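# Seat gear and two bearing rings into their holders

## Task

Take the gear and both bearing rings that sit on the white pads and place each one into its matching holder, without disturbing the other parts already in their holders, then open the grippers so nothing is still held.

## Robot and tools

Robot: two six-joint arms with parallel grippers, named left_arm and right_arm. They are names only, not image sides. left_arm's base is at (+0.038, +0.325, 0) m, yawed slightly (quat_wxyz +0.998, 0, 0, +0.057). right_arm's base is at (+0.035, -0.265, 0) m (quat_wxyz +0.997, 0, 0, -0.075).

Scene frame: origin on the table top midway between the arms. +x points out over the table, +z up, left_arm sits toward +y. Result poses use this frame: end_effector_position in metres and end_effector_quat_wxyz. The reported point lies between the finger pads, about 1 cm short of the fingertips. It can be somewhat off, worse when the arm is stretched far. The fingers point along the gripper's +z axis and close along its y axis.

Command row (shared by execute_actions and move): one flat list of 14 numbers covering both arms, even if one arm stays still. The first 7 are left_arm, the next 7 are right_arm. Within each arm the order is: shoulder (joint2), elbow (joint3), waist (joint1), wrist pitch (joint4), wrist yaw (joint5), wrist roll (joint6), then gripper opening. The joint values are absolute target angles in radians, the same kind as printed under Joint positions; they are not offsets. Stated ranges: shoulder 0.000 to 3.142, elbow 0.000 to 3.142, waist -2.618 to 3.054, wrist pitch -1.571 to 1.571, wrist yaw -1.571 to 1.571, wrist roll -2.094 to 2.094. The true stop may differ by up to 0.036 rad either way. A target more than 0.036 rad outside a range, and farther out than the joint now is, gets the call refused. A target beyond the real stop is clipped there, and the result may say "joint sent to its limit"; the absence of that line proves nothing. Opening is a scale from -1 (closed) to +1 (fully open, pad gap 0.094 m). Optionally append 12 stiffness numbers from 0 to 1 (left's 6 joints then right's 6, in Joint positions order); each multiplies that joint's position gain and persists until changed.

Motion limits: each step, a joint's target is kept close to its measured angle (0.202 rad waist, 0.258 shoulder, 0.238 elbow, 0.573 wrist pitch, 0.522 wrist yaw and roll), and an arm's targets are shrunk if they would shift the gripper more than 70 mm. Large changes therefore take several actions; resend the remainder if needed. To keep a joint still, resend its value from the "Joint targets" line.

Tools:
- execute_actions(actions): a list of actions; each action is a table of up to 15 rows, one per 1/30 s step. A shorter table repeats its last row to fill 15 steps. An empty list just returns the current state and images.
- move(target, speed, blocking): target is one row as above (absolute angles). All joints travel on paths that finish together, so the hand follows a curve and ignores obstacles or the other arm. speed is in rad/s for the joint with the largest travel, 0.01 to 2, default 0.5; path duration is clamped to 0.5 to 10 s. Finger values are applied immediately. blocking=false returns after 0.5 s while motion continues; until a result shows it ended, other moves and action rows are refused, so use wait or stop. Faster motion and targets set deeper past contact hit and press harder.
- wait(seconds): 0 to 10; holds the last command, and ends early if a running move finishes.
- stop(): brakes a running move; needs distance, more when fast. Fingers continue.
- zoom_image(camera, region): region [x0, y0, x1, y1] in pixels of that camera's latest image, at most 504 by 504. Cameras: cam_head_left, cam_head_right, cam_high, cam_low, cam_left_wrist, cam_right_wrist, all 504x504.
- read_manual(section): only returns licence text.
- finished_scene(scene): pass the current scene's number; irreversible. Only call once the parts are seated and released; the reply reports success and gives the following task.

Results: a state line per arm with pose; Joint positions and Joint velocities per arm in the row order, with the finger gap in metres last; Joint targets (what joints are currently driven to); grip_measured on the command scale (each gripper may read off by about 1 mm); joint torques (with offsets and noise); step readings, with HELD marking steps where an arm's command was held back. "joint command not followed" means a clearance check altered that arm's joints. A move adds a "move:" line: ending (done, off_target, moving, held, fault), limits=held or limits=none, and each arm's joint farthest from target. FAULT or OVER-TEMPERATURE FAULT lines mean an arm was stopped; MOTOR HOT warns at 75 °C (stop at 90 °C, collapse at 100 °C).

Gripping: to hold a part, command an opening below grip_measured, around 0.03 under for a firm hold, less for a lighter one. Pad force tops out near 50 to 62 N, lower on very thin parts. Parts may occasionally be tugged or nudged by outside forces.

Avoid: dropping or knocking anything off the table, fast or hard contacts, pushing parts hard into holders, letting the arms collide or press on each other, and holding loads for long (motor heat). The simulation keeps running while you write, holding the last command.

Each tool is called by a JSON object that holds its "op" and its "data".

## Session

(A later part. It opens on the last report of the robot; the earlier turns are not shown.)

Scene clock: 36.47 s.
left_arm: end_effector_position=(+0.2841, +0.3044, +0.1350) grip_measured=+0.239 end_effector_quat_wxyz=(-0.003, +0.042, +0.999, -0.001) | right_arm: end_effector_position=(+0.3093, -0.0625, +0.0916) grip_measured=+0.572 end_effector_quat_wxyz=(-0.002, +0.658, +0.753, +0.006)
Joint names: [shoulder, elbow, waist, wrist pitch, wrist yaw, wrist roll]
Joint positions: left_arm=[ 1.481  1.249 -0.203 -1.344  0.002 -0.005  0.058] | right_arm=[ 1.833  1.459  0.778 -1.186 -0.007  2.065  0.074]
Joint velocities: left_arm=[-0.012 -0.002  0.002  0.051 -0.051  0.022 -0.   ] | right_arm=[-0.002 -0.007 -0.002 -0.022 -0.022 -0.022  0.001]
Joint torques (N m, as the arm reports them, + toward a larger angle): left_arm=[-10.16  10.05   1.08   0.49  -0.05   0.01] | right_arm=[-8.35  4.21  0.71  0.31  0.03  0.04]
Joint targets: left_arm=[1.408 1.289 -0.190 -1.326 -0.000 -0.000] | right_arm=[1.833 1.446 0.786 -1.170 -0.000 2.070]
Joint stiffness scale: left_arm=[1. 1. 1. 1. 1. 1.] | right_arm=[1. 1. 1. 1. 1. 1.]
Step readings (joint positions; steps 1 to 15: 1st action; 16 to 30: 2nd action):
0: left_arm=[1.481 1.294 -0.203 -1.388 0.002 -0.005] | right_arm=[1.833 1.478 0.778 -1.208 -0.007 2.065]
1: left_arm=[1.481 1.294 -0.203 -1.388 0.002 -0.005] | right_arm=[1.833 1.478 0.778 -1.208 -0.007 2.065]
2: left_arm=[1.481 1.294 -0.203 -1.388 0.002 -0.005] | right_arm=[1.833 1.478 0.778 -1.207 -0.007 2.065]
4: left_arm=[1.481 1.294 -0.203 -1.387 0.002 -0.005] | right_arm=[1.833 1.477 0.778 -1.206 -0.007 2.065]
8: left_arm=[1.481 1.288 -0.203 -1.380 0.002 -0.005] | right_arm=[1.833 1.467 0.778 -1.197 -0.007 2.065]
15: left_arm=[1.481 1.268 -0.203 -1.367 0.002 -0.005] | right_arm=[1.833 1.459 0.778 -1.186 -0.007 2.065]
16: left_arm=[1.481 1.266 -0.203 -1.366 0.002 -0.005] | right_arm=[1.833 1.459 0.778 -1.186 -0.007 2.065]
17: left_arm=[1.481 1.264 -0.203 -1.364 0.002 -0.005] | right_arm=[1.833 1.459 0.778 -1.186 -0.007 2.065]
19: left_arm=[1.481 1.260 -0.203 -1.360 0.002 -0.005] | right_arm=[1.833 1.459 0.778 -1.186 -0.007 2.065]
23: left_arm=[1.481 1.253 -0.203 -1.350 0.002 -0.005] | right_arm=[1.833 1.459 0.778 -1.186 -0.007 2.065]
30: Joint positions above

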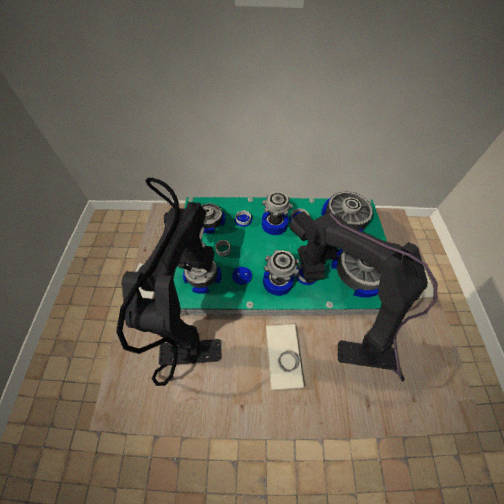

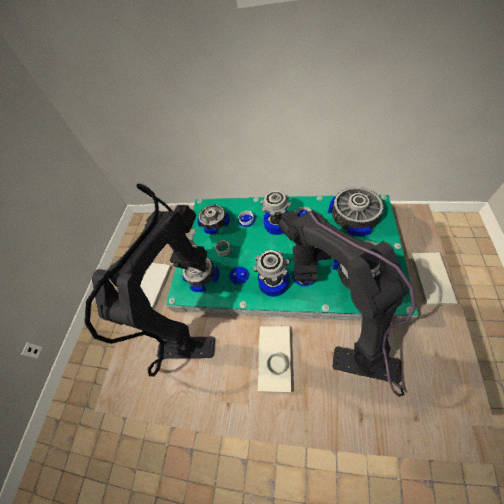

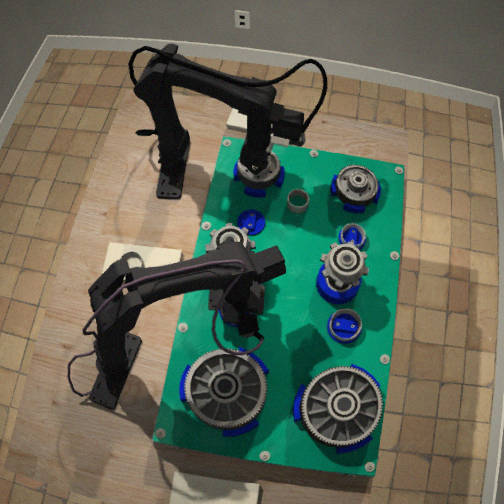

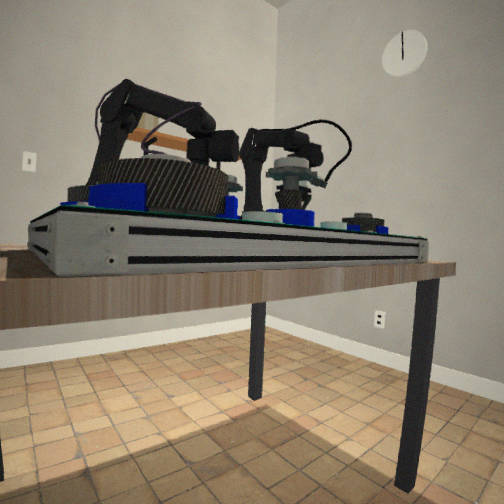

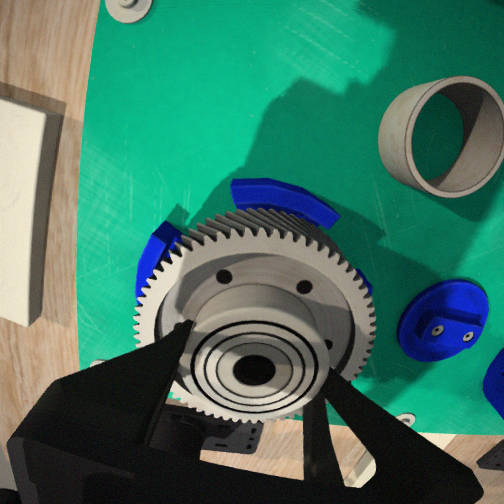

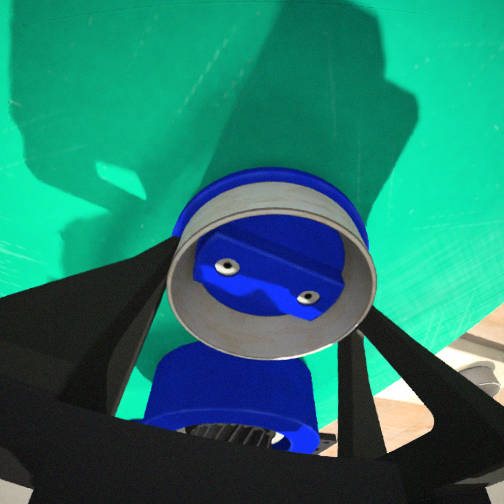

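{"op": "execute_actions", "data": {"actions": [[[1.408,1.287,-0.19,-1.324,0,0,0.2,1.833,1.455,0.782,-1.18,0,2.07,0.6],[1.408,1.285,-0.19,-1.322,0,0,0.2,1.833,1.46,0.78,-1.186,0,2.07,0.7],[1.408,1.283,-0.19,-1.32,0,0,0.2,1.833,1.46,0.778,-1.186,0,2.07,0.85],[1.408,1.281,-0.19,-1.318,0,0,0.2,1.833,1.46,0.778,-1.186,0,2.07,0.85],[1.408,1.279,-0.19,-1.316,0,0,0.2,1.833,1.46,0.778,-1.186,0,2.07,0.85],[1.408,1.277,-0.19,-1.314,0,0,0.2,1.833,1.46,0.778,-1.186,0,2.07,0.85],[1.408,1.275,-0.19,-1.312,0,0,0.2,1.833,1.46,0.778,-1.186,0,2.07,0.85],[1.408,1.273,-0.19,-1.31,0,0,0.2,1.833,1.47,0.778,-1.19,0,2.07,0.85],[1.408,1.271,-0.19,-1.308,0,0,0.2,1.833,1.48,0.778,-1.195,0,2.07,0.85],[1.408,1.269,-0.19,-1.306,0,0,0.2,1.833,1.49,0.778,-1.205,0,2.07,0.85],[1.408,1.267,-0.19,-1.304,0,0,0.2,1.83,1.50,0.778,-1.215,0,2.07,0.85],[1.408,1.265,-0.19,-1.302,0,0,0.2,1.827,1.51,0.778,-1.225,0,2.07,0.85],[1.408,1.263,-0.19,-1.30,0,0,0.2,1.824,1.52,0.778,-1.235,0,2.07,0.85],[1.408,1.261,-0.19,-1.298,0,0,0.2,1.821,1.53,0.778,-1.245,0,2.07,0.85],[1.408,1.259,-0.19,-1.296,0,0,0.2,1.818,1.54,0.778,-1.255,0,2.07,0.85]],[[1.408,1.257,-0.19,-1.294,0,0,0.2,1.815,1.55,0.778,-1.265,0,2.07,0.85],[1.408,1.255,-0.19,-1.292,0,0,0.2,1.812,1.56,0.778,-1.275,0,2.07,0.85],[1.408,1.253,-0.19,-1.29,0,0,0.2,1.809,1.57,0.778,-1.285,0,2.07,0.85],[1.408,1.251,-0.19,-1.288,0,0,0.2,1.806,1.58,0.778,-1.295,0,2.07,0.85],[1.408,1.25,-0.19,-1.287,0,0,0.2,1.803,1.59,0.778,-1.305,0,2.07,0.85],[1.408,1.25,-0.19,-1.287,0,0,0.2,1.80,1.60,0.778,-1.315,0,2.07,0.85],[1.408,1.25,-0.19,-1.287,0,0,0.2,1.80,1.61,0.775,-1.325,0,2.07,0.85],[1.408,1.25,-0.19,-1.287,0,0,0.2,1.80,1.62,0.772,-1.335,0,2.07,0.85],[1.408,1.25,-0.19,-1.287,0,0,0.2,1.80,1.63,0.769,-1.345,0,2.07,0.85],[1.408,1.25,-0.19,-1.287,0,0,0.2,1.80,1.64,0.766,-1.355,0,2.07,0.85],[1.408,1.25,-0.19,-1.287,0,0,0.2,1.80,1.65,0.763,-1.365,0,2.07,0.85],[1.408,1.25,-0.19,-1.287,0,0,0.2,1.80,1.66,0.76,-1.375,0,2.07,0.85]]]}}

{"op": "zoom_image", "data": {"camera": "cam_head_left", "region": [160,230,260,310]}}

{"op": "zoom_image", "data": {"camera": "cam_high", "region": [210,130,310,210]}}

Scene clock: 38.77 s.
left_arm: end_effector_position=(+0.2844, +0.3055, +0.1252) grip_measured=+0.239 end_effector_quat_wxyz=(-0.003, +0.040, +0.999, -0.000) | right_arm: end_effector_position=(+0.3177, -0.0594, +0.1361) grip_measured=+0.848 end_effector_quat_wxyz=(+0.001, +0.661, +0.750, +0.020)
Joint names: [shoulder, elbow, waist, wrist pitch, wrist yaw, wrist roll]
Joint positions: left_arm=[ 1.481  1.21  -0.199 -1.304  0.001 -0.005  0.058] | right_arm=[ 1.83   1.632  0.771 -1.333 -0.007  2.065  0.087]
Joint velocities: left_arm=[-0.007 -0.007 -0.007  0.051  0.095 -0.022  0.001] | right_arm=[-0.037  0.061 -0.056 -0.154 -0.007 -0.066  0.   ]
Joint torques (N m, as the arm reports them, + toward a larger angle): left_arm=[-10.18  10.14   0.77   0.54  -0.03   0.04] | right_arm=[-10.81   6.68  -0.76  -0.03   0.03   0.05]
Joint targets: left_arm=[1.408 1.250 -0.190 -1.287 0.000 -0.000] | right_arm=[1.800 1.660 0.760 -1.375 -0.000 2.070]
Joint stiffness scale: left_arm=[1. 1. 1. 1. 1. 1.] | right_arm=[1. 1. 1. 1. 1. 1.]
Step readings (joint positions; steps 1 to 15: 1st action; 16 to 30: 2nd action):
0: left_arm=[1.481 1.249 -0.203 -1.343 0.002 -0.005] | right_arm=[1.833 1.459 0.778 -1.186 -0.007 2.065]
1: left_arm=[1.481 1.249 -0.203 -1.343 0.002 -0.005] | right_arm=[1.833 1.459 0.778 -1.186 -0.007 2.065]
2: left_arm=[1.481 1.249 -0.203 -1.342 0.002 -0.005] | right_arm=[1.833 1.459 0.778 -1.186 -0.007 2.065]
4: left_arm=[1.481 1.249 -0.203 -1.342 0.002 -0.005] | right_arm=[1.833 1.459 0.778 -1.186 -0.007 2.065]
8: left_arm=[1.481 1.242 -0.203 -1.334 0.002 -0.005] | right_arm=[1.833 1.459 0.778 -1.186 -0.007 2.065]
15: left_arm=[1.481 1.222 -0.201 -1.318 0.001 -0.005] | right_arm=[1.833 1.492 0.778 -1.211 -0.007 2.065]
16: left_arm=[1.481 1.221 -0.200 -1.317 0.001 -0.005] | right_arm=[1.833 1.503 0.778 -1.218 -0.007 2.065]
17: left_arm=[1.481 1.219 -0.200 -1.315 0.001 -0.005] | right_arm=[1.833 1.514 0.778 -1.225 -0.007 2.065]
19: left_arm=[1.481 1.215 -0.199 -1.311 0.001 -0.005] | right_arm=[1.833 1.536 0.778 -1.240 -0.007 2.065]
23: left_arm=[1.481 1.210 -0.199 -1.306 0.001 -0.005] | right_arm=[1.833 1.575 0.778 -1.276 -0.007 2.065]
30: Joint positions above

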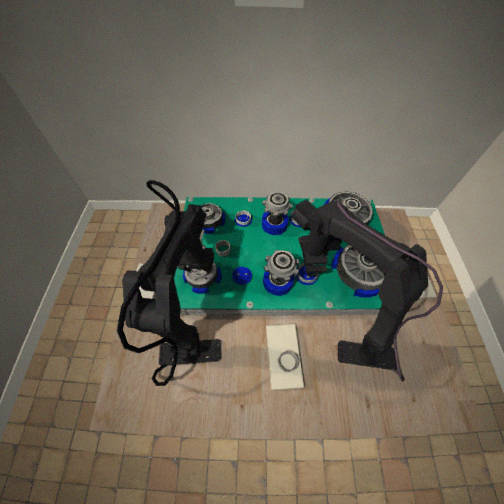

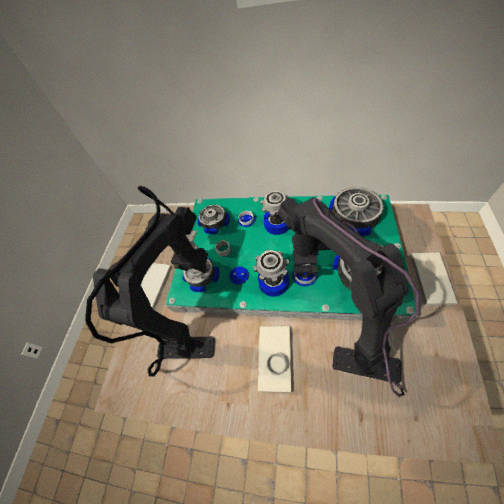

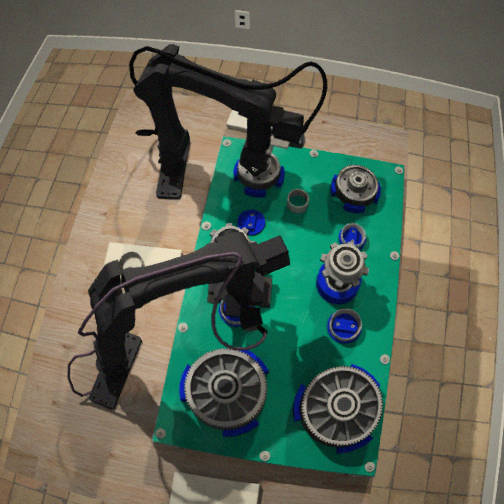

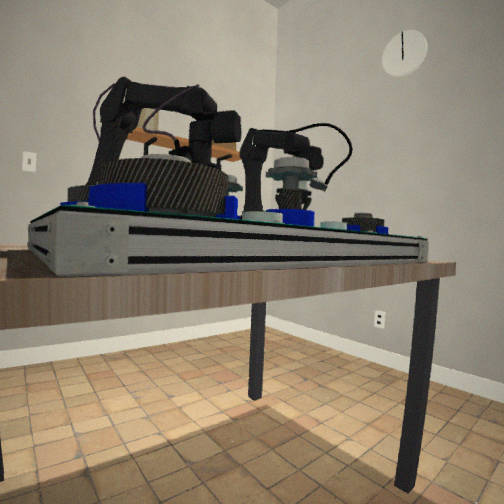

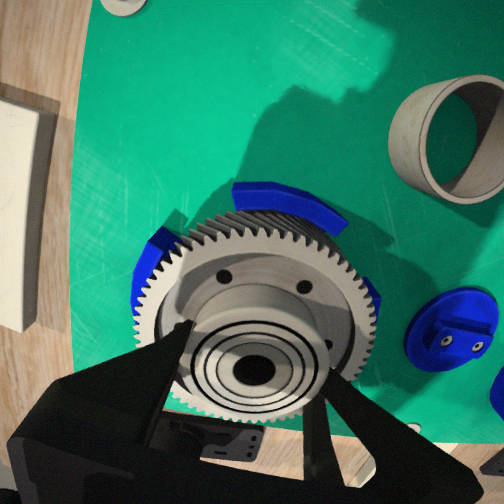

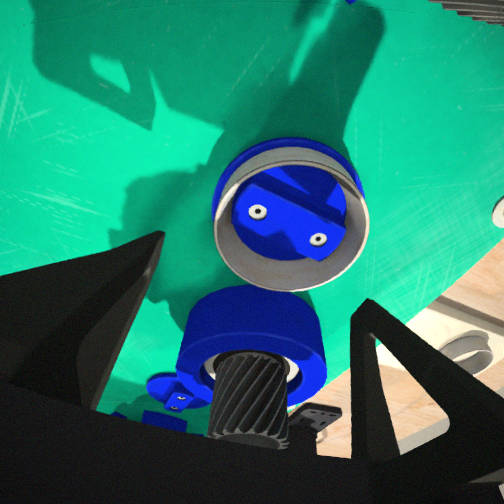

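Region (160, 230, 260, 310) of cam_head_left's 504x504 image, scaled by 5.040, with more detail than that image has; it fills the top 403 rows of this view, and the rest is white.

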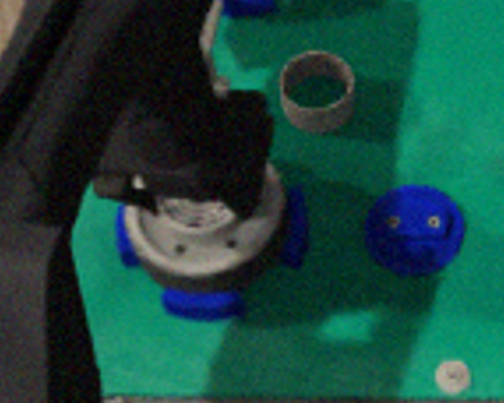

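Region (210, 130, 310, 210) of cam_high's 504x504 image, scaled by 5.040, with more detail than that image has; it fills the top 403 rows of this view, and the rest is white.

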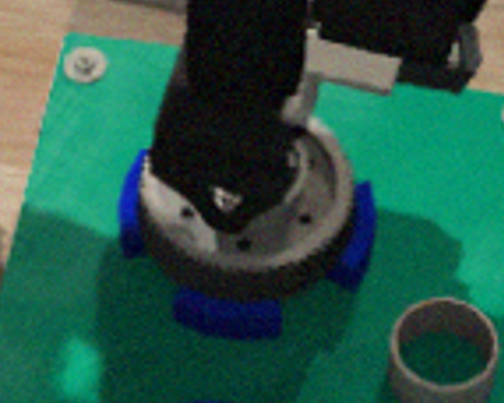

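{"op": "execute_actions", "data": {"actions": [[[1.408,1.248,-0.195,-1.285,0,0,0.2,1.79,1.67,0.755,-1.39,0,2.07,0.85],[1.408,1.246,-0.195,-1.283,0,0,0.2,1.78,1.68,0.75,-1.405,0,2.07,0.85],[1.408,1.244,-0.195,-1.281,0,0,0.2,1.77,1.69,0.745,-1.42,0,2.07,0.85],[1.408,1.242,-0.195,-1.279,0,0,0.2,1.76,1.70,0.74,-1.435,0,2.07,0.85],[1.408,1.24,-0.195,-1.277,0,0,0.2,1.75,1.71,0.735,-1.45,0,2.07,0.85],[1.408,1.238,-0.195,-1.275,0,0,0.2,1.74,1.72,0.73,-1.465,0,2.07,0.85],[1.408,1.236,-0.195,-1.273,0,0,0.2,1.73,1.73,0.72,-1.48,0,2.07,0.85],[1.408,1.234,-0.195,-1.271,0,0,0.2,1.72,1.74,0.71,-1.495,0,2.07,0.85],[1.408,1.232,-0.195,-1.269,0,0,0.2,1.71,1.75,0.70,-1.51,0,2.07,0.85],[1.408,1.23,-0.195,-1.267,0,0,0.2,1.70,1.76,0.69,-1.525,0,2.07,0.85],[1.408,1.228,-0.195,-1.265,0,0,0.2,1.69,1.77,0.67,-1.54,0,2.07,0.85],[1.408,1.226,-0.195,-1.263,0,0,0.2,1.68,1.78,0.65,-1.55,0,2.07,0.85],[1.408,1.224,-0.195,-1.261,0,0,0.2,1.67,1.79,0.63,-1.55,0,2.07,0.85],[1.408,1.222,-0.195,-1.259,0,0,0.2,1.66,1.80,0.61,-1.55,0,2.07,0.85],[1.408,1.22,-0.195,-1.257,0,0,0.2,1.65,1.81,0.59,-1.55,0,2.07,0.85]],[[1.408,1.218,-0.195,-1.255,0,0,0.2,1.64,1.81,0.56,-1.55,0,2.07,0.85],[1.408,1.216,-0.195,-1.253,0,0,0.2,1.63,1.81,0.53,-1.55,0,2.07,0.85],[1.408,1.214,-0.195,-1.251,0,0,0.2,1.62,1.81,0.50,-1.55,0,2.07,0.85],[1.408,1.212,-0.195,-1.249,0,0,0.2,1.61,1.81,0.47,-1.55,0,2.07,0.85],[1.408,1.21,-0.195,-1.247,0,0,0.2,1.60,1.81,0.44,-1.55,0,2.07,0.85],[1.408,1.208,-0.195,-1.245,0,0,0.2,1.60,1.81,0.41,-1.55,0,2.07,0.85],[1.408,1.206,-0.195,-1.243,0,0,0.2,1.60,1.81,0.38,-1.55,0,2.07,0.85],[1.408,1.204,-0.195,-1.241,0,0,0.2,1.60,1.81,0.35,-1.55,0,2.07,0.85],[1.408,1.202,-0.195,-1.239,0,0,0.2,1.60,1.81,0.32,-1.55,0,2.07,0.85],[1.408,1.20,-0.195,-1.237,0,0,0.2,1.60,1.81,0.29,-1.55,0,2.07,0.85],[1.408,1.198,-0.195,-1.235,0,0,0.2,1.60,1.81,0.26,-1.55,0,2.07,0.85],[1.408,1.196,-0.195,-1.233,0,0,0.2,1.60,1.81,0.23,-1.55,0,2.07,0.85],[1.408,1.194,-0.195,-1.231,0,0,0.2,1.60,1.81,0.20,-1.55,0,2.07,0.85],[1.408,1.192,-0.195,-1.229,0,0,0.2,1.60,1.81,0.17,-1.55,0,2.07,0.85],[1.408,1.19,-0.195,-1.227,0,0,0.2,1.60,1.81,0.14,-1.55,0,2.07,0.85]],[[1.408,1.19,-0.195,-1.227,0,0,0.2,1.60,1.81,0.11,-1.55,0,2.07,0.85],[1.408,1.19,-0.195,-1.227,0,0,0.2,1.60,1.81,0.08,-1.55,0,2.07,0.85],[1.408,1.19,-0.195,-1.227,0,0,0.2,1.60,1.81,0.05,-1.55,0,2.07,0.85],[1.408,1.19,-0.195,-1.227,0,0,0.2,1.60,1.81,0.02,-1.55,0,2.07,0.85],[1.408,1.19,-0.195,-1.227,0,0,0.2,1.60,1.81,-0.01,-1.55,0,2.07,0.85],[1.408,1.19,-0.195,-1.227,0,0,0.2,1.60,1.81,-0.04,-1.55,0,2.07,0.85],[1.408,1.19,-0.195,-1.227,0,0,0.2,1.60,1.81,-0.07,-1.55,0,2.07,0.85],[1.408,1.19,-0.195,-1.227,0,0,0.2,1.60,1.81,-0.10,-1.55,0,2.07,0.85],[1.408,1.19,-0.195,-1.227,0,0,0.2,1.60,1.81,-0.12,-1.55,0,2.07,0.85],[1.408,1.19,-0.195,-1.227,0,0,0.2,1.60,1.81,-0.14,-1.55,0,2.07,0.85],[1.408,1.19,-0.195,-1.227,0,0,0.2,1.60,1.81,-0.15,-1.55,0,2.07,0.85]]]}}

Scene clock: 42.00 s.
left_arm: end_effector_position=(+0.2852, +0.3056, +0.1221) grip_measured=+0.239 end_effector_quat_wxyz=(+0.011, +0.040, +0.999, -0.000) | right_arm: end_effector_position=(+0.3362, -0.3567, +0.2375) grip_measured=+0.848 end_effector_quat_wxyz=(+0.062, +0.921, +0.376, +0.079)
Joint names: [shoulder, elbow, waist, wrist pitch, wrist yaw, wrist roll]
Joint positions: left_arm=[ 1.458  1.177 -0.199 -1.266 -0.    -0.005  0.058] | right_arm=[ 1.622  1.784 -0.152 -1.532 -0.004  2.065  0.087]
Joint velocities: left_arm=[ 0.002 -0.012 -0.022 -0.022 -0.007 -0.051 -0.002] | right_arm=[ 0.007 -0.012 -0.002  0.007 -0.007 -0.007 -0.   ]
Joint torques (N m, as the arm reports them, + toward a larger angle): left_arm=[-8.24  7.67  0.37  0.89 -0.02  0.01] | right_arm=[-8.26  6.62 -0.01  0.27 -0.01  0.05]
Joint targets: left_arm=[1.408 1.190 -0.195 -1.227 -0.000 -0.000] | right_arm=[1.600 1.810 -0.150 -1.550 -0.000 2.070]
Joint stiffness scale: left_arm=[1. 1. 1. 1. 1. 1.] | right_arm=[1. 1. 1. 1. 1. 1.]
Step readings (joint positions; steps 1 to 15: 1st action; 16 to 30: 2nd action; 31 to 45: 3rd action):
0: left_arm=[1.481 1.210 -0.199 -1.304 0.001 -0.005] | right_arm=[1.828 1.633 0.769 -1.357 -0.007 2.065]
1: left_arm=[1.481 1.210 -0.199 -1.304 0.001 -0.005] | right_arm=[1.828 1.634 0.769 -1.358 -0.007 2.065]
2: left_arm=[1.481 1.210 -0.199 -1.303 0.001 -0.005] | right_arm=[1.828 1.637 0.768 -1.363 -0.007 2.065]
4: left_arm=[1.481 1.210 -0.199 -1.303 0.001 -0.005] | right_arm=[1.821 1.649 0.763 -1.378 -0.007 2.065]
8: left_arm=[1.481 1.203 -0.199 -1.293 0.001 -0.005] | right_arm=[1.779 1.690 0.737 -1.421 -0.007 2.065]
15: left_arm=[1.475 1.194 -0.199 -1.285 -0.000 -0.005] | right_arm=[1.692 1.768 0.636 -1.503 -0.007 2.065]
16: left_arm=[1.474 1.193 -0.199 -1.284 -0.000 -0.005] | right_arm=[1.682 1.776 0.613 -1.508 -0.007 2.065]
17: left_arm=[1.473 1.192 -0.199 -1.283 -0.000 -0.005] | right_arm=[1.672 1.780 0.589 -1.511 -0.007 2.065]
19: left_arm=[1.471 1.190 -0.199 -1.280 -0.000 -0.005] | right_arm=[1.652 1.784 0.531 -1.517 -0.007 2.065]
23: left_arm=[1.467 1.186 -0.199 -1.276 -0.000 -0.005] | right_arm=[1.624 1.784 0.406 -1.526 -0.007 2.065]
30: left_arm=[1.460 1.179 -0.199 -1.268 -0.000 -0.005] | right_arm=[1.622 1.784 0.198 -1.529 -0.007 2.065]
31: left_arm=[1.459 1.178 -0.199 -1.268 -0.000 -0.005] | right_arm=[1.622 1.784 0.168 -1.529 -0.007 2.065]
32: left_arm=[1.459 1.177 -0.199 -1.267 -0.000 -0.005] | right_arm=[1.622 1.784 0.138 -1.529 -0.007 2.065]
34: left_arm=[1.458 1.177 -0.199 -1.266 -0.000 -0.005] | right_arm=[1.622 1.784 0.078 -1.529 -0.007 2.065]
38: left_arm=[1.458 1.177 -0.199 -1.266 -0.000 -0.005] | right_arm=[1.622 1.784 -0.042 -1.529 -0.006 2.065]
45: Joint positions above

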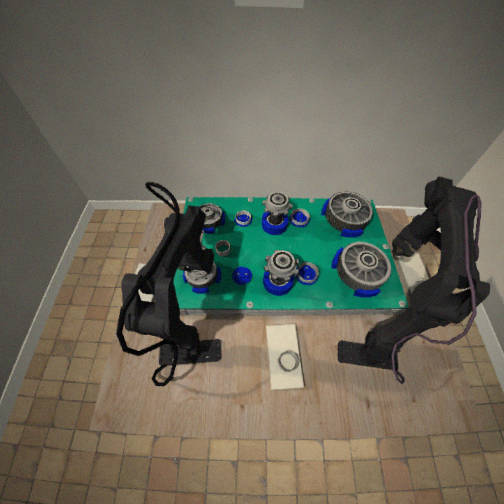

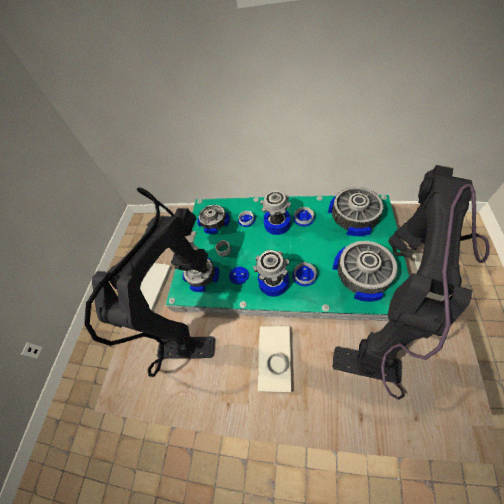

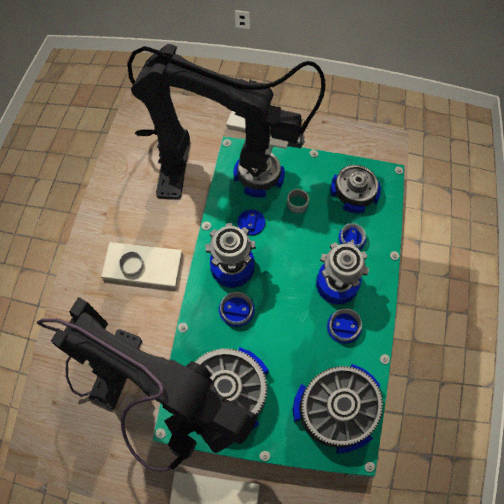

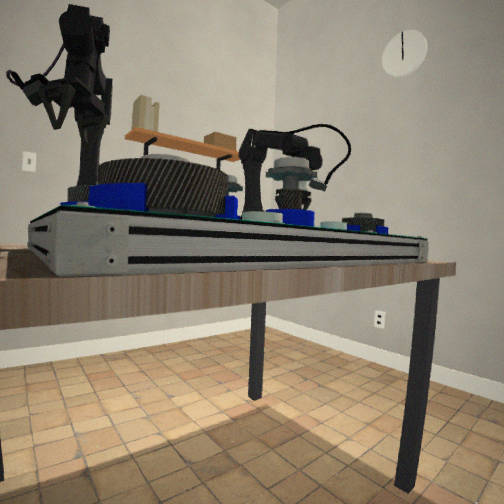

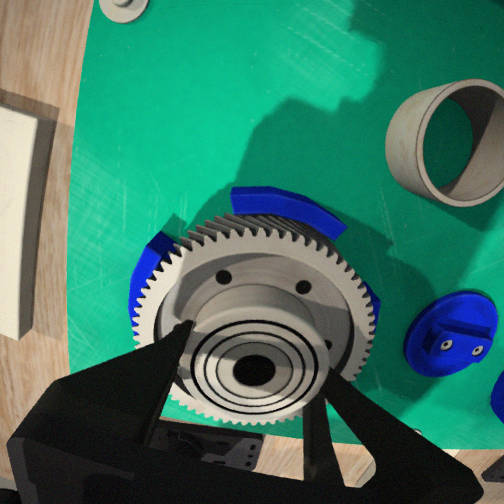

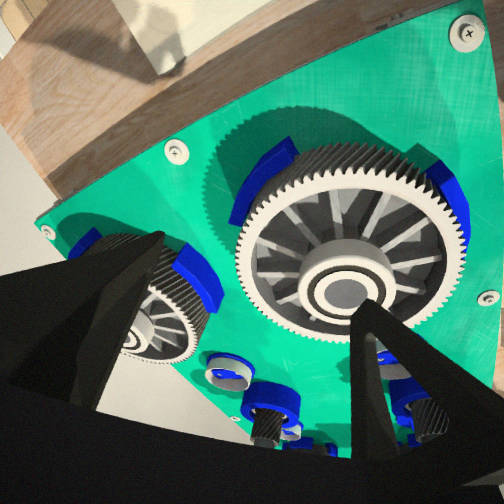

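{"op": "zoom_image", "data": {"camera": "cam_high", "region": [210,130,400,230]}}

Region (210, 130, 400, 230) of cam_high's 504x504 image, scaled by 2.653, with more detail than that image has; it fills the top 265 rows of this view, and the rest is white.

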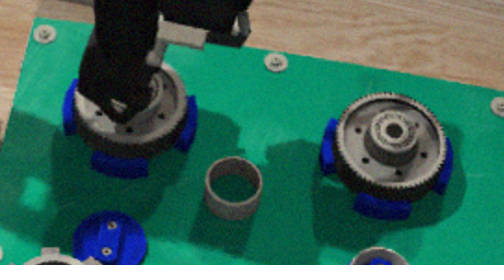

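{"op": "execute_actions", "data": {"actions": [[[1.415,1.19,-0.197,-1.24,0,0,0.2,1.60,1.81,-0.15,-1.55,0,2.07,0.85],[1.425,1.19,-0.199,-1.25,0,0,0.2,1.60,1.81,-0.15,-1.55,0,2.07,0.85],[1.435,1.19,-0.199,-1.26,0,0,0.2,1.60,1.81,-0.15,-1.55,0,2.07,0.85],[1.44,1.19,-0.199,-1.27,0,0,0.2,1.60,1.81,-0.15,-1.55,0,2.07,0.85],[1.44,1.19,-0.199,-1.27,0,0,0.3,1.60,1.81,-0.15,-1.55,0,2.07,0.85],[1.44,1.19,-0.199,-1.27,0,0,0.4,1.60,1.81,-0.15,-1.55,0,2.07,0.85],[1.44,1.19,-0.199,-1.27,0,0,0.55,1.60,1.81,-0.15,-1.55,0,2.07,0.85]],[[1.44,1.202,-0.199,-1.28,0,0,0.55,1.60,1.81,-0.15,-1.55,0,2.07,0.85],[1.44,1.214,-0.199,-1.29,0,0,0.55,1.60,1.81,-0.15,-1.55,0,2.07,0.85],[1.44,1.226,-0.199,-1.30,0,0,0.55,1.60,1.81,-0.15,-1.55,0,2.07,0.85],[1.44,1.238,-0.199,-1.31,0,0,0.55,1.60,1.81,-0.15,-1.55,0,2.07,0.85],[1.44,1.25,-0.199,-1.32,0,0,0.55,1.60,1.81,-0.15,-1.55,0,2.07,0.85],[1.44,1.262,-0.199,-1.33,0,0,0.55,1.60,1.81,-0.15,-1.55,0,2.07,0.85],[1.44,1.274,-0.199,-1.34,0,0,0.55,1.60,1.81,-0.15,-1.55,0,2.07,0.85],[1.44,1.286,-0.199,-1.35,0,0,0.55,1.60,1.81,-0.15,-1.55,0,2.07,0.85],[1.44,1.298,-0.199,-1.36,0,0,0.55,1.60,1.81,-0.15,-1.55,0,2.07,0.85],[1.44,1.31,-0.199,-1.37,0,0,0.55,1.60,1.81,-0.15,-1.55,0,2.07,0.85],[1.44,1.322,-0.199,-1.38,0,0,0.55,1.60,1.81,-0.15,-1.55,0,2.07,0.85],[1.44,1.334,-0.199,-1.395,0,0,0.55,1.60,1.81,-0.15,-1.55,0,2.07,0.85],[1.44,1.346,-0.199,-1.41,0,0,0.55,1.60,1.81,-0.15,-1.55,0,2.07,0.85],[1.44,1.358,-0.199,-1.425,0,0,0.55,1.60,1.81,-0.15,-1.55,0,2.07,0.85],[1.44,1.37,-0.199,-1.44,0,0,0.55,1.60,1.81,-0.15,-1.55,0,2.07,0.85]]]}}

{"op": "move", "data": {"target": [1.27,1.30,-1.0,-1.53,0,-1.0,0.85,1.60,1.81,-0.15,-1.55,0,2.07,0.85], "speed": 0.8}}

Scene clock: 44.47 s.
left_arm: end_effector_position=(+0.2927, +0.3046, +0.1576) grip_measured=+0.549 end_effector_quat_wxyz=(+0.028, +0.040, +0.999, -0.002) | right_arm: end_effector_position=(+0.3358, -0.3566, +0.2374) grip_measured=+0.848 end_effector_quat_wxyz=(+0.062, +0.921, +0.376, +0.078)
Joint names: [shoulder, elbow, waist, wrist pitch, wrist yaw, wrist roll]
Joint positions: left_arm=[ 1.458  1.316 -0.199 -1.372  0.002 -0.005  0.073] | right_arm=[ 1.622  1.784 -0.152 -1.533 -0.004  2.065  0.087]
Joint velocities: left_arm=[ 0.002  0.359  0.002 -0.33   0.037 -0.066  0.   ] | right_arm=[ 0.002 -0.017  0.007  0.037  0.007 -0.022 -0.002]
Joint torques (N m, as the arm reports them, + toward a larger angle): left_arm=[-6.06  9.62  0.13  0.32 -0.02  0.03] | right_arm=[-8.2   6.7   0.22  0.27  0.    0.04]
Joint targets: left_arm=[1.440 1.370 -0.199 -1.440 -0.000 -0.000] | right_arm=[1.600 1.810 -0.150 -1.550 0.000 2.070]
Joint stiffness scale: left_arm=[1. 1. 1. 1. 1. 1.] | right_arm=[1. 1. 1. 1. 1. 1.]
Step readings (joint positions; steps 1 to 15: 1st action; 16 to 30: 2nd action):
0: left_arm=[1.458 1.177 -0.199 -1.266 -0.000 -0.005] | right_arm=[1.622 1.784 -0.152 -1.533 -0.004 2.065]
1: left_arm=[1.458 1.177 -0.199 -1.266 -0.000 -0.005] | right_arm=[1.622 1.784 -0.152 -1.533 -0.004 2.065]
2: left_arm=[1.458 1.177 -0.199 -1.266 -0.000 -0.005] | right_arm=[1.622 1.784 -0.152 -1.533 -0.004 2.065]
4: left_arm=[1.458 1.177 -0.199 -1.267 -0.000 -0.005] | right_arm=[1.622 1.784 -0.152 -1.533 -0.004 2.065]
8: left_arm=[1.458 1.177 -0.199 -1.268 0.002 -0.005] | right_arm=[1.622 1.784 -0.152 -1.533 -0.004 2.065]
15: left_arm=[1.458 1.177 -0.199 -1.268 0.002 -0.005] | right_arm=[1.622 1.784 -0.152 -1.533 -0.004 2.065]
16: left_arm=[1.458 1.177 -0.199 -1.268 0.002 -0.005] | right_arm=[1.622 1.784 -0.152 -1.533 -0.004 2.065]
17: left_arm=[1.458 1.177 -0.199 -1.268 0.002 -0.005] | right_arm=[1.622 1.784 -0.152 -1.533 -0.004 2.065]
19: left_arm=[1.458 1.184 -0.199 -1.277 0.002 -0.005] | right_arm=[1.622 1.784 -0.152 -1.533 -0.004 2.065]
23: left_arm=[1.458 1.230 -0.199 -1.306 0.002 -0.005] | right_arm=[1.622 1.784 -0.152 -1.533 -0.004 2.065]
30: Joint positions above

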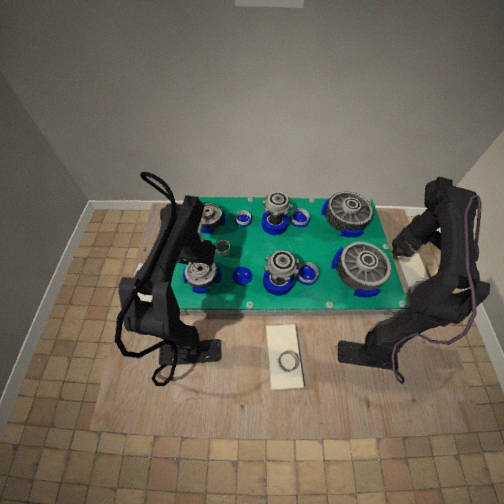

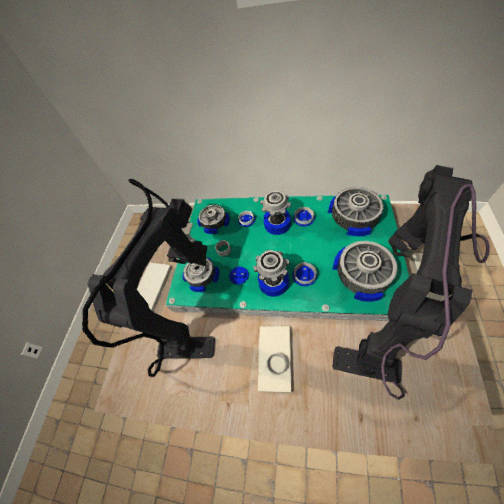

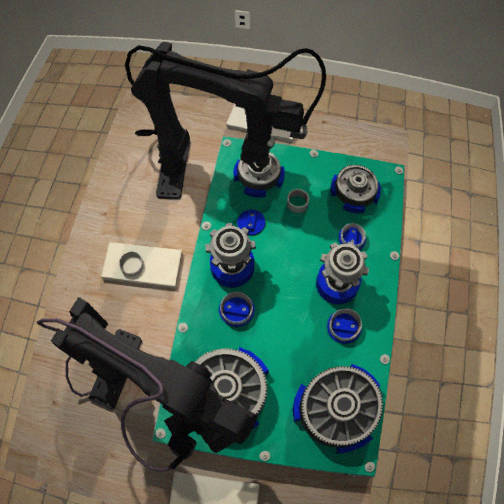

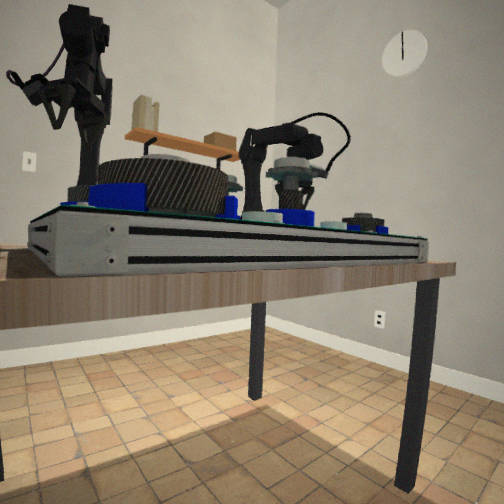

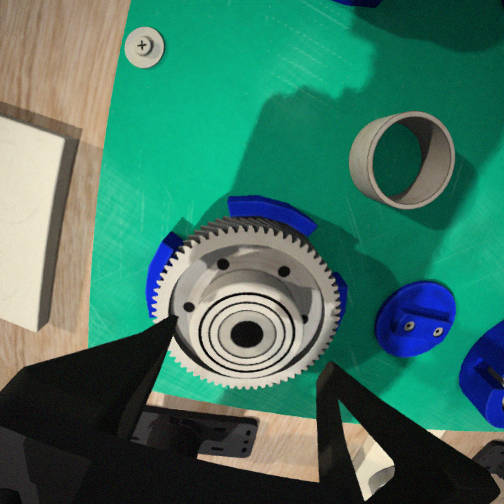

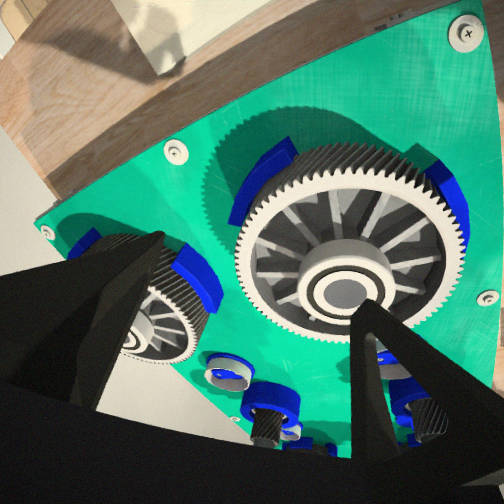

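Scene clock: 46.60 s.
left_arm: end_effector_position=(+0.1736, +0.1626, +0.1915) grip_measured=+0.849 end_effector_quat_wxyz=(+0.023, -0.057, +0.997, -0.036) | right_arm: end_effector_position=(+0.3358, -0.3566, +0.2374) grip_measured=+0.848 end_effector_quat_wxyz=(+0.062, +0.921, +0.376, +0.078)
Joint names: [shoulder, elbow, waist, wrist pitch, wrist yaw, wrist roll]
Joint positions: left_arm=[ 1.293  1.319 -0.992 -1.512  0.005 -0.991  0.087] | right_arm=[ 1.622  1.784 -0.152 -1.533 -0.004  2.065  0.087]
Joint velocities: left_arm=[ 0.012 -0.002 -0.017 -0.007 -0.022  0.022 -0.   ] | right_arm=[ 0.002 -0.007 -0.002  0.051  0.022 -0.066  0.001]
Joint torques (N m, as the arm reports them, + toward a larger angle): left_arm=[-4.91  4.66 -0.59  0.33 -0.09 -0.11] | right_arm=[-8.21  6.72  0.23  0.27  0.01  0.03]
Joint targets: left_arm=[1.270 1.300 -1.000 -1.530 0.000 -1.000] | right_arm=[1.600 1.810 -0.150 -1.550 0.000 2.070]
Joint stiffness scale: left_arm=[1. 1. 1. 1. 1. 1.] | right_arm=[1. 1. 1. 1. 1. 1.]
move: off_target (left_arm, right_arm); limits=none; left_arm: farthest joint: the shoulder, 0.023 radians from its target (0.188 radians at the start); right_arm: farthest joint: the elbow, 0.026 radians from its target (0.026 radians at the start)

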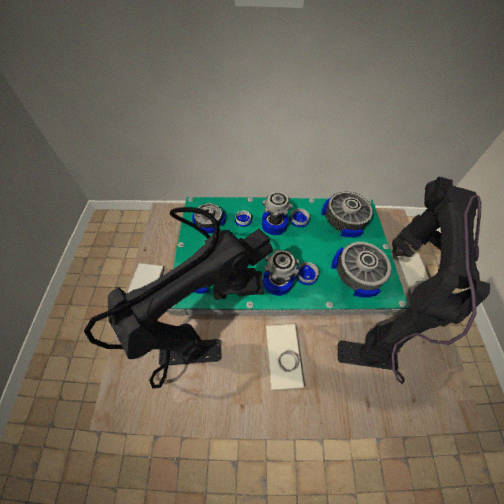

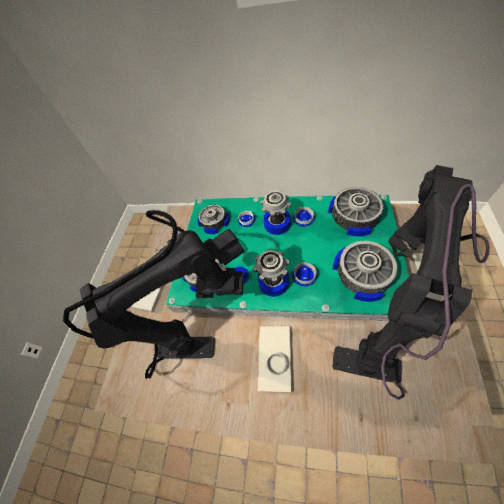

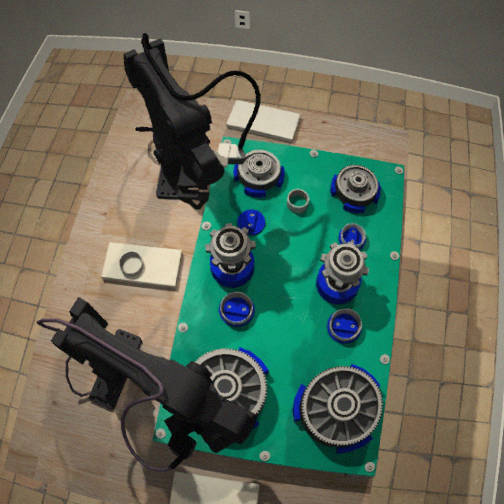

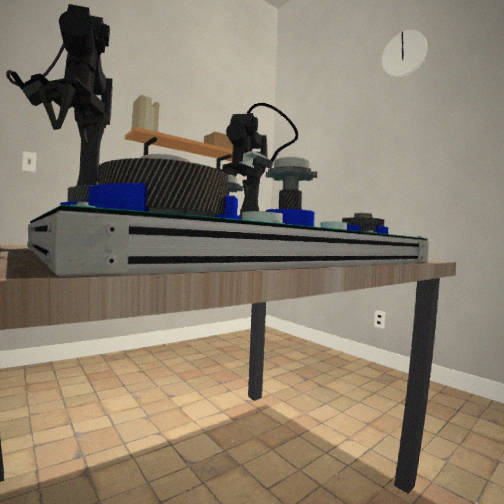

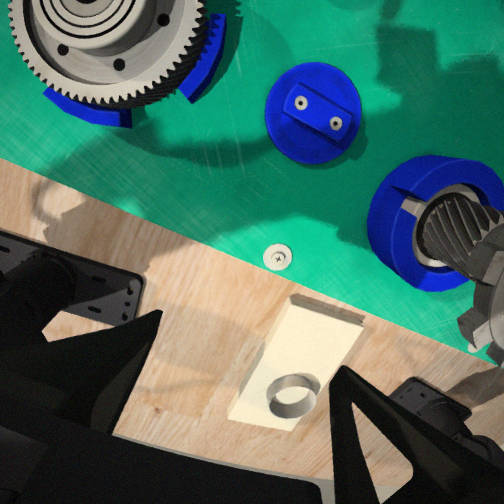

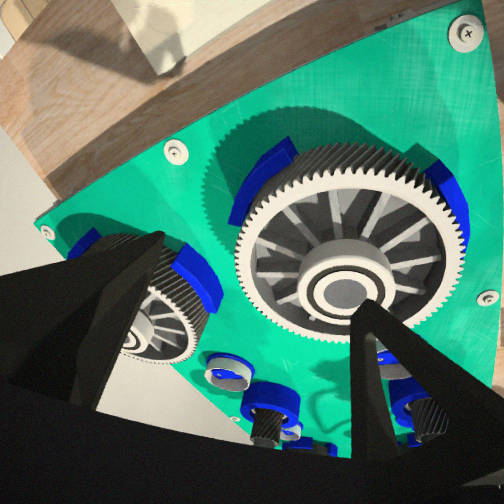

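{"op": "move", "data": {"target": [1.35,1.30,-1.5,-1.47,0,-1.54,0.85,1.60,1.81,-0.15,-1.55,0,2.07,0.85], "speed": 0.8}}

{"op": "move", "data": {"target": [1.784,1.385,-1.755,-1.125,0,-1.54,0.85,1.60,1.81,-0.15,-1.55,0,2.07,0.85], "speed": 0.6}}

Scene clock: 49.07 s.
left_arm: end_effector_position=(+0.0805, +0.1069, +0.1826) grip_measured=+0.849 end_effector_quat_wxyz=(+0.000, -0.076, +0.997, -0.034) | right_arm: end_effector_position=(+0.3358, -0.3566, +0.2374) grip_measured=+0.848 end_effector_quat_wxyz=(+0.062, +0.921, +0.376, +0.078)
Joint names: [shoulder, elbow, waist, wrist pitch, wrist yaw, wrist roll]
Joint positions: left_arm=[ 1.341  1.319 -1.492 -1.482  0.008 -1.531  0.087] | right_arm=[ 1.622  1.784 -0.152 -1.533 -0.004  2.065  0.087]
Joint velocities: left_arm=[-0.012 -0.007 -0.012  0.051  0.066  0.051 -0.001] | right_arm=[ 0.007  0.017 -0.017 -0.066  0.037  0.007 -0.001]
Joint torques (N m, as the arm reports them, + toward a larger angle): left_arm=[-2.88  4.74 -0.49  0.65 -0.09 -0.13] | right_arm=[-8.18  6.65  0.24  0.28  0.01  0.03]
Joint targets: left_arm=[1.350 1.300 -1.500 -1.470 -0.000 -1.540] | right_arm=[1.600 1.810 -0.150 -1.550 -0.000 2.070]
Joint stiffness scale: left_arm=[1. 1. 1. 1. 1. 1.] | right_arm=[1. 1. 1. 1. 1. 1.]
move: off_target (right_arm); limits=none; left_arm: farthest joint: the elbow, 0.019 radians from its target (0.019 radians at the start); right_arm: farthest joint: the elbow, 0.026 radians from its target (0.026 radians at the start)

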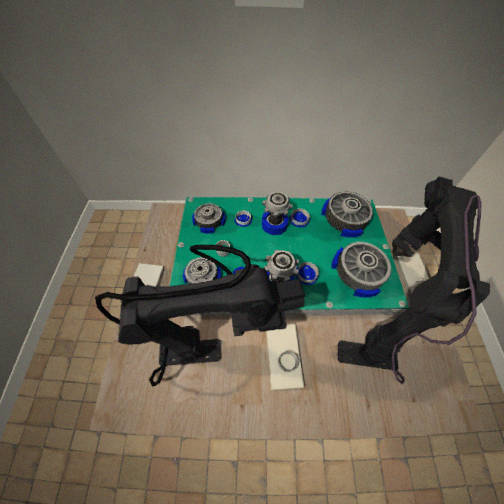

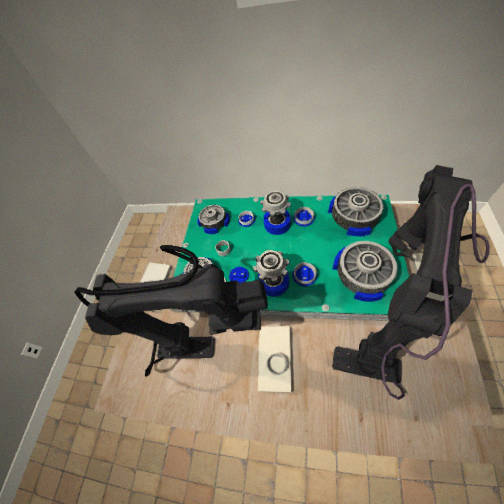

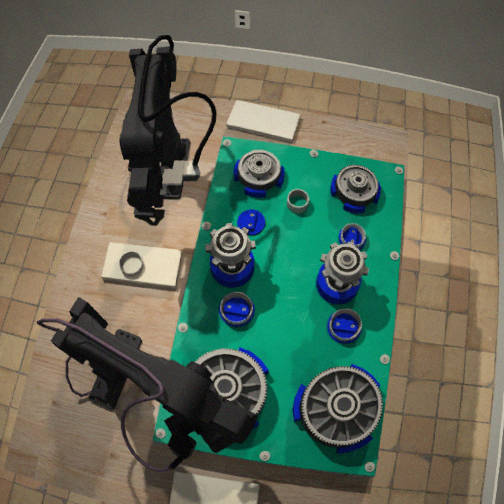

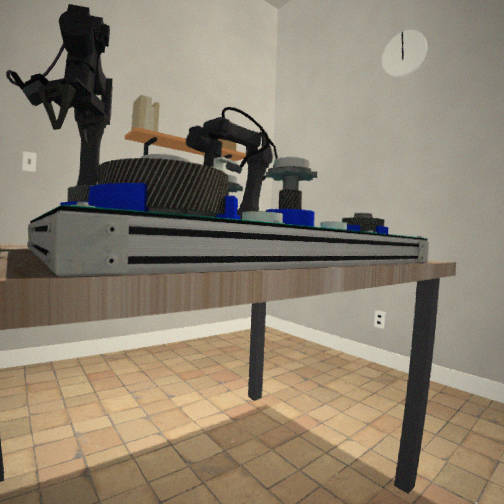

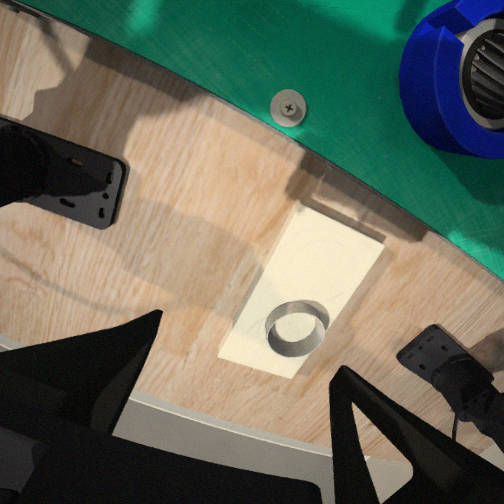

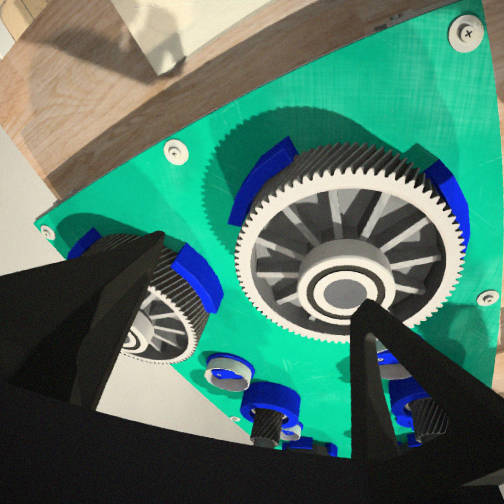

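Scene clock: 50.50 s.
left_arm: end_effector_position=(+0.0166, +0.0034, +0.0780) grip_measured=+0.849 end_effector_quat_wxyz=(-0.004, +0.053, +0.999, +0.003) | right_arm: end_effector_position=(+0.3358, -0.3566, +0.2374) grip_measured=+0.848 end_effector_quat_wxyz=(+0.062, +0.921, +0.376, +0.078)
Joint names: [shoulder, elbow, waist, wrist pitch, wrist yaw, wrist roll]
Joint positions: left_arm=[ 1.789  1.349 -1.751 -1.137  0.008 -1.531  0.087] | right_arm=[ 1.622  1.784 -0.152 -1.533 -0.004  2.065  0.087]
Joint velocities: left_arm=[-0.007 -0.002  0.002  0.007 -0.037  0.007  0.   ] | right_arm=[-0.012  0.012 -0.012 -0.022  0.051  0.007  0.   ]
Joint torques (N m, as the arm reports them, + toward a larger angle): left_arm=[-7.35  9.61 -0.28  0.48 -0.09 -0.13] | right_arm=[-8.21  6.69  0.23  0.28 -0.01  0.04]
Joint targets: left_arm=[1.784 1.385 -1.755 -1.125 -0.000 -1.540] | right_arm=[1.600 1.810 -0.150 -1.550 0.000 2.070]
Joint stiffness scale: left_arm=[1. 1. 1. 1. 1. 1.] | right_arm=[1. 1. 1. 1. 1. 1.]
move: off_target (left_arm, right_arm); limits=none; left_arm: farthest joint: the elbow, 0.036 radians from its target (0.066 radians at the start); right_arm: farthest joint: the elbow, 0.026 radians from its target (0.026 radians at the start)

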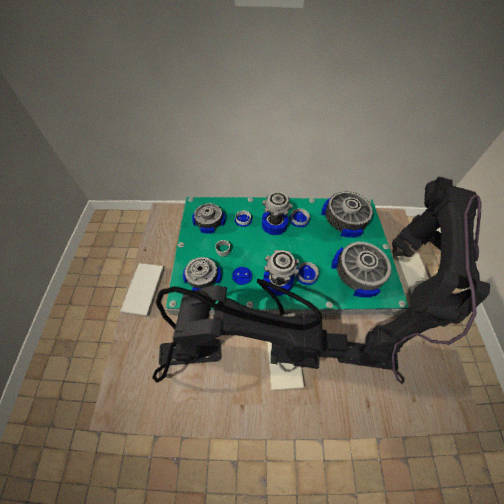

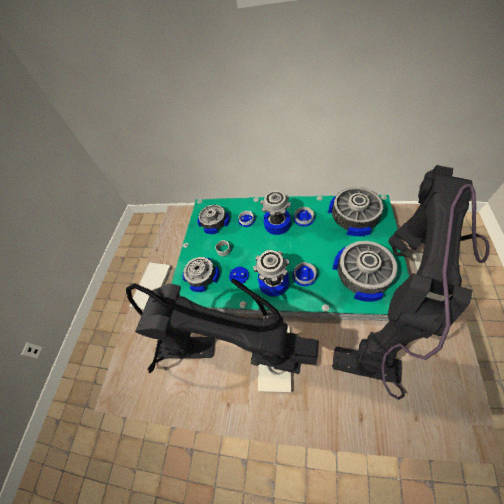

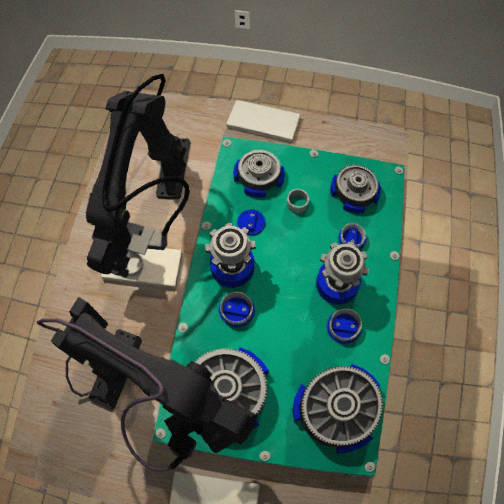

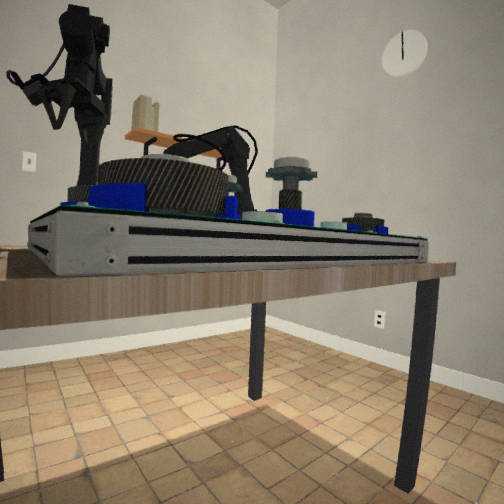

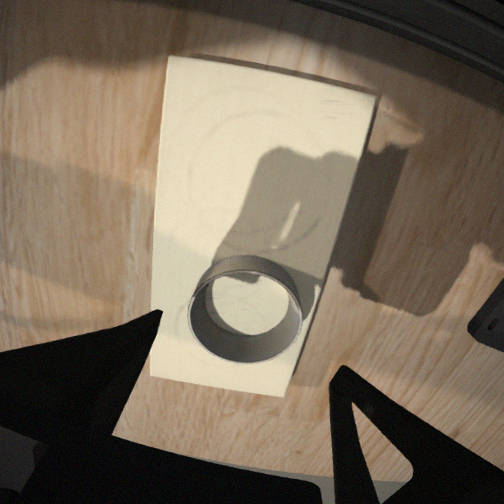

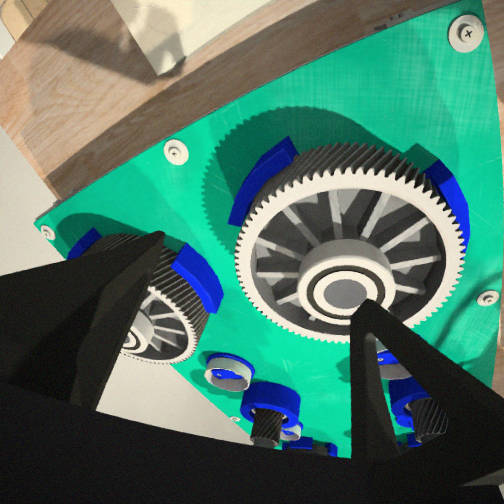

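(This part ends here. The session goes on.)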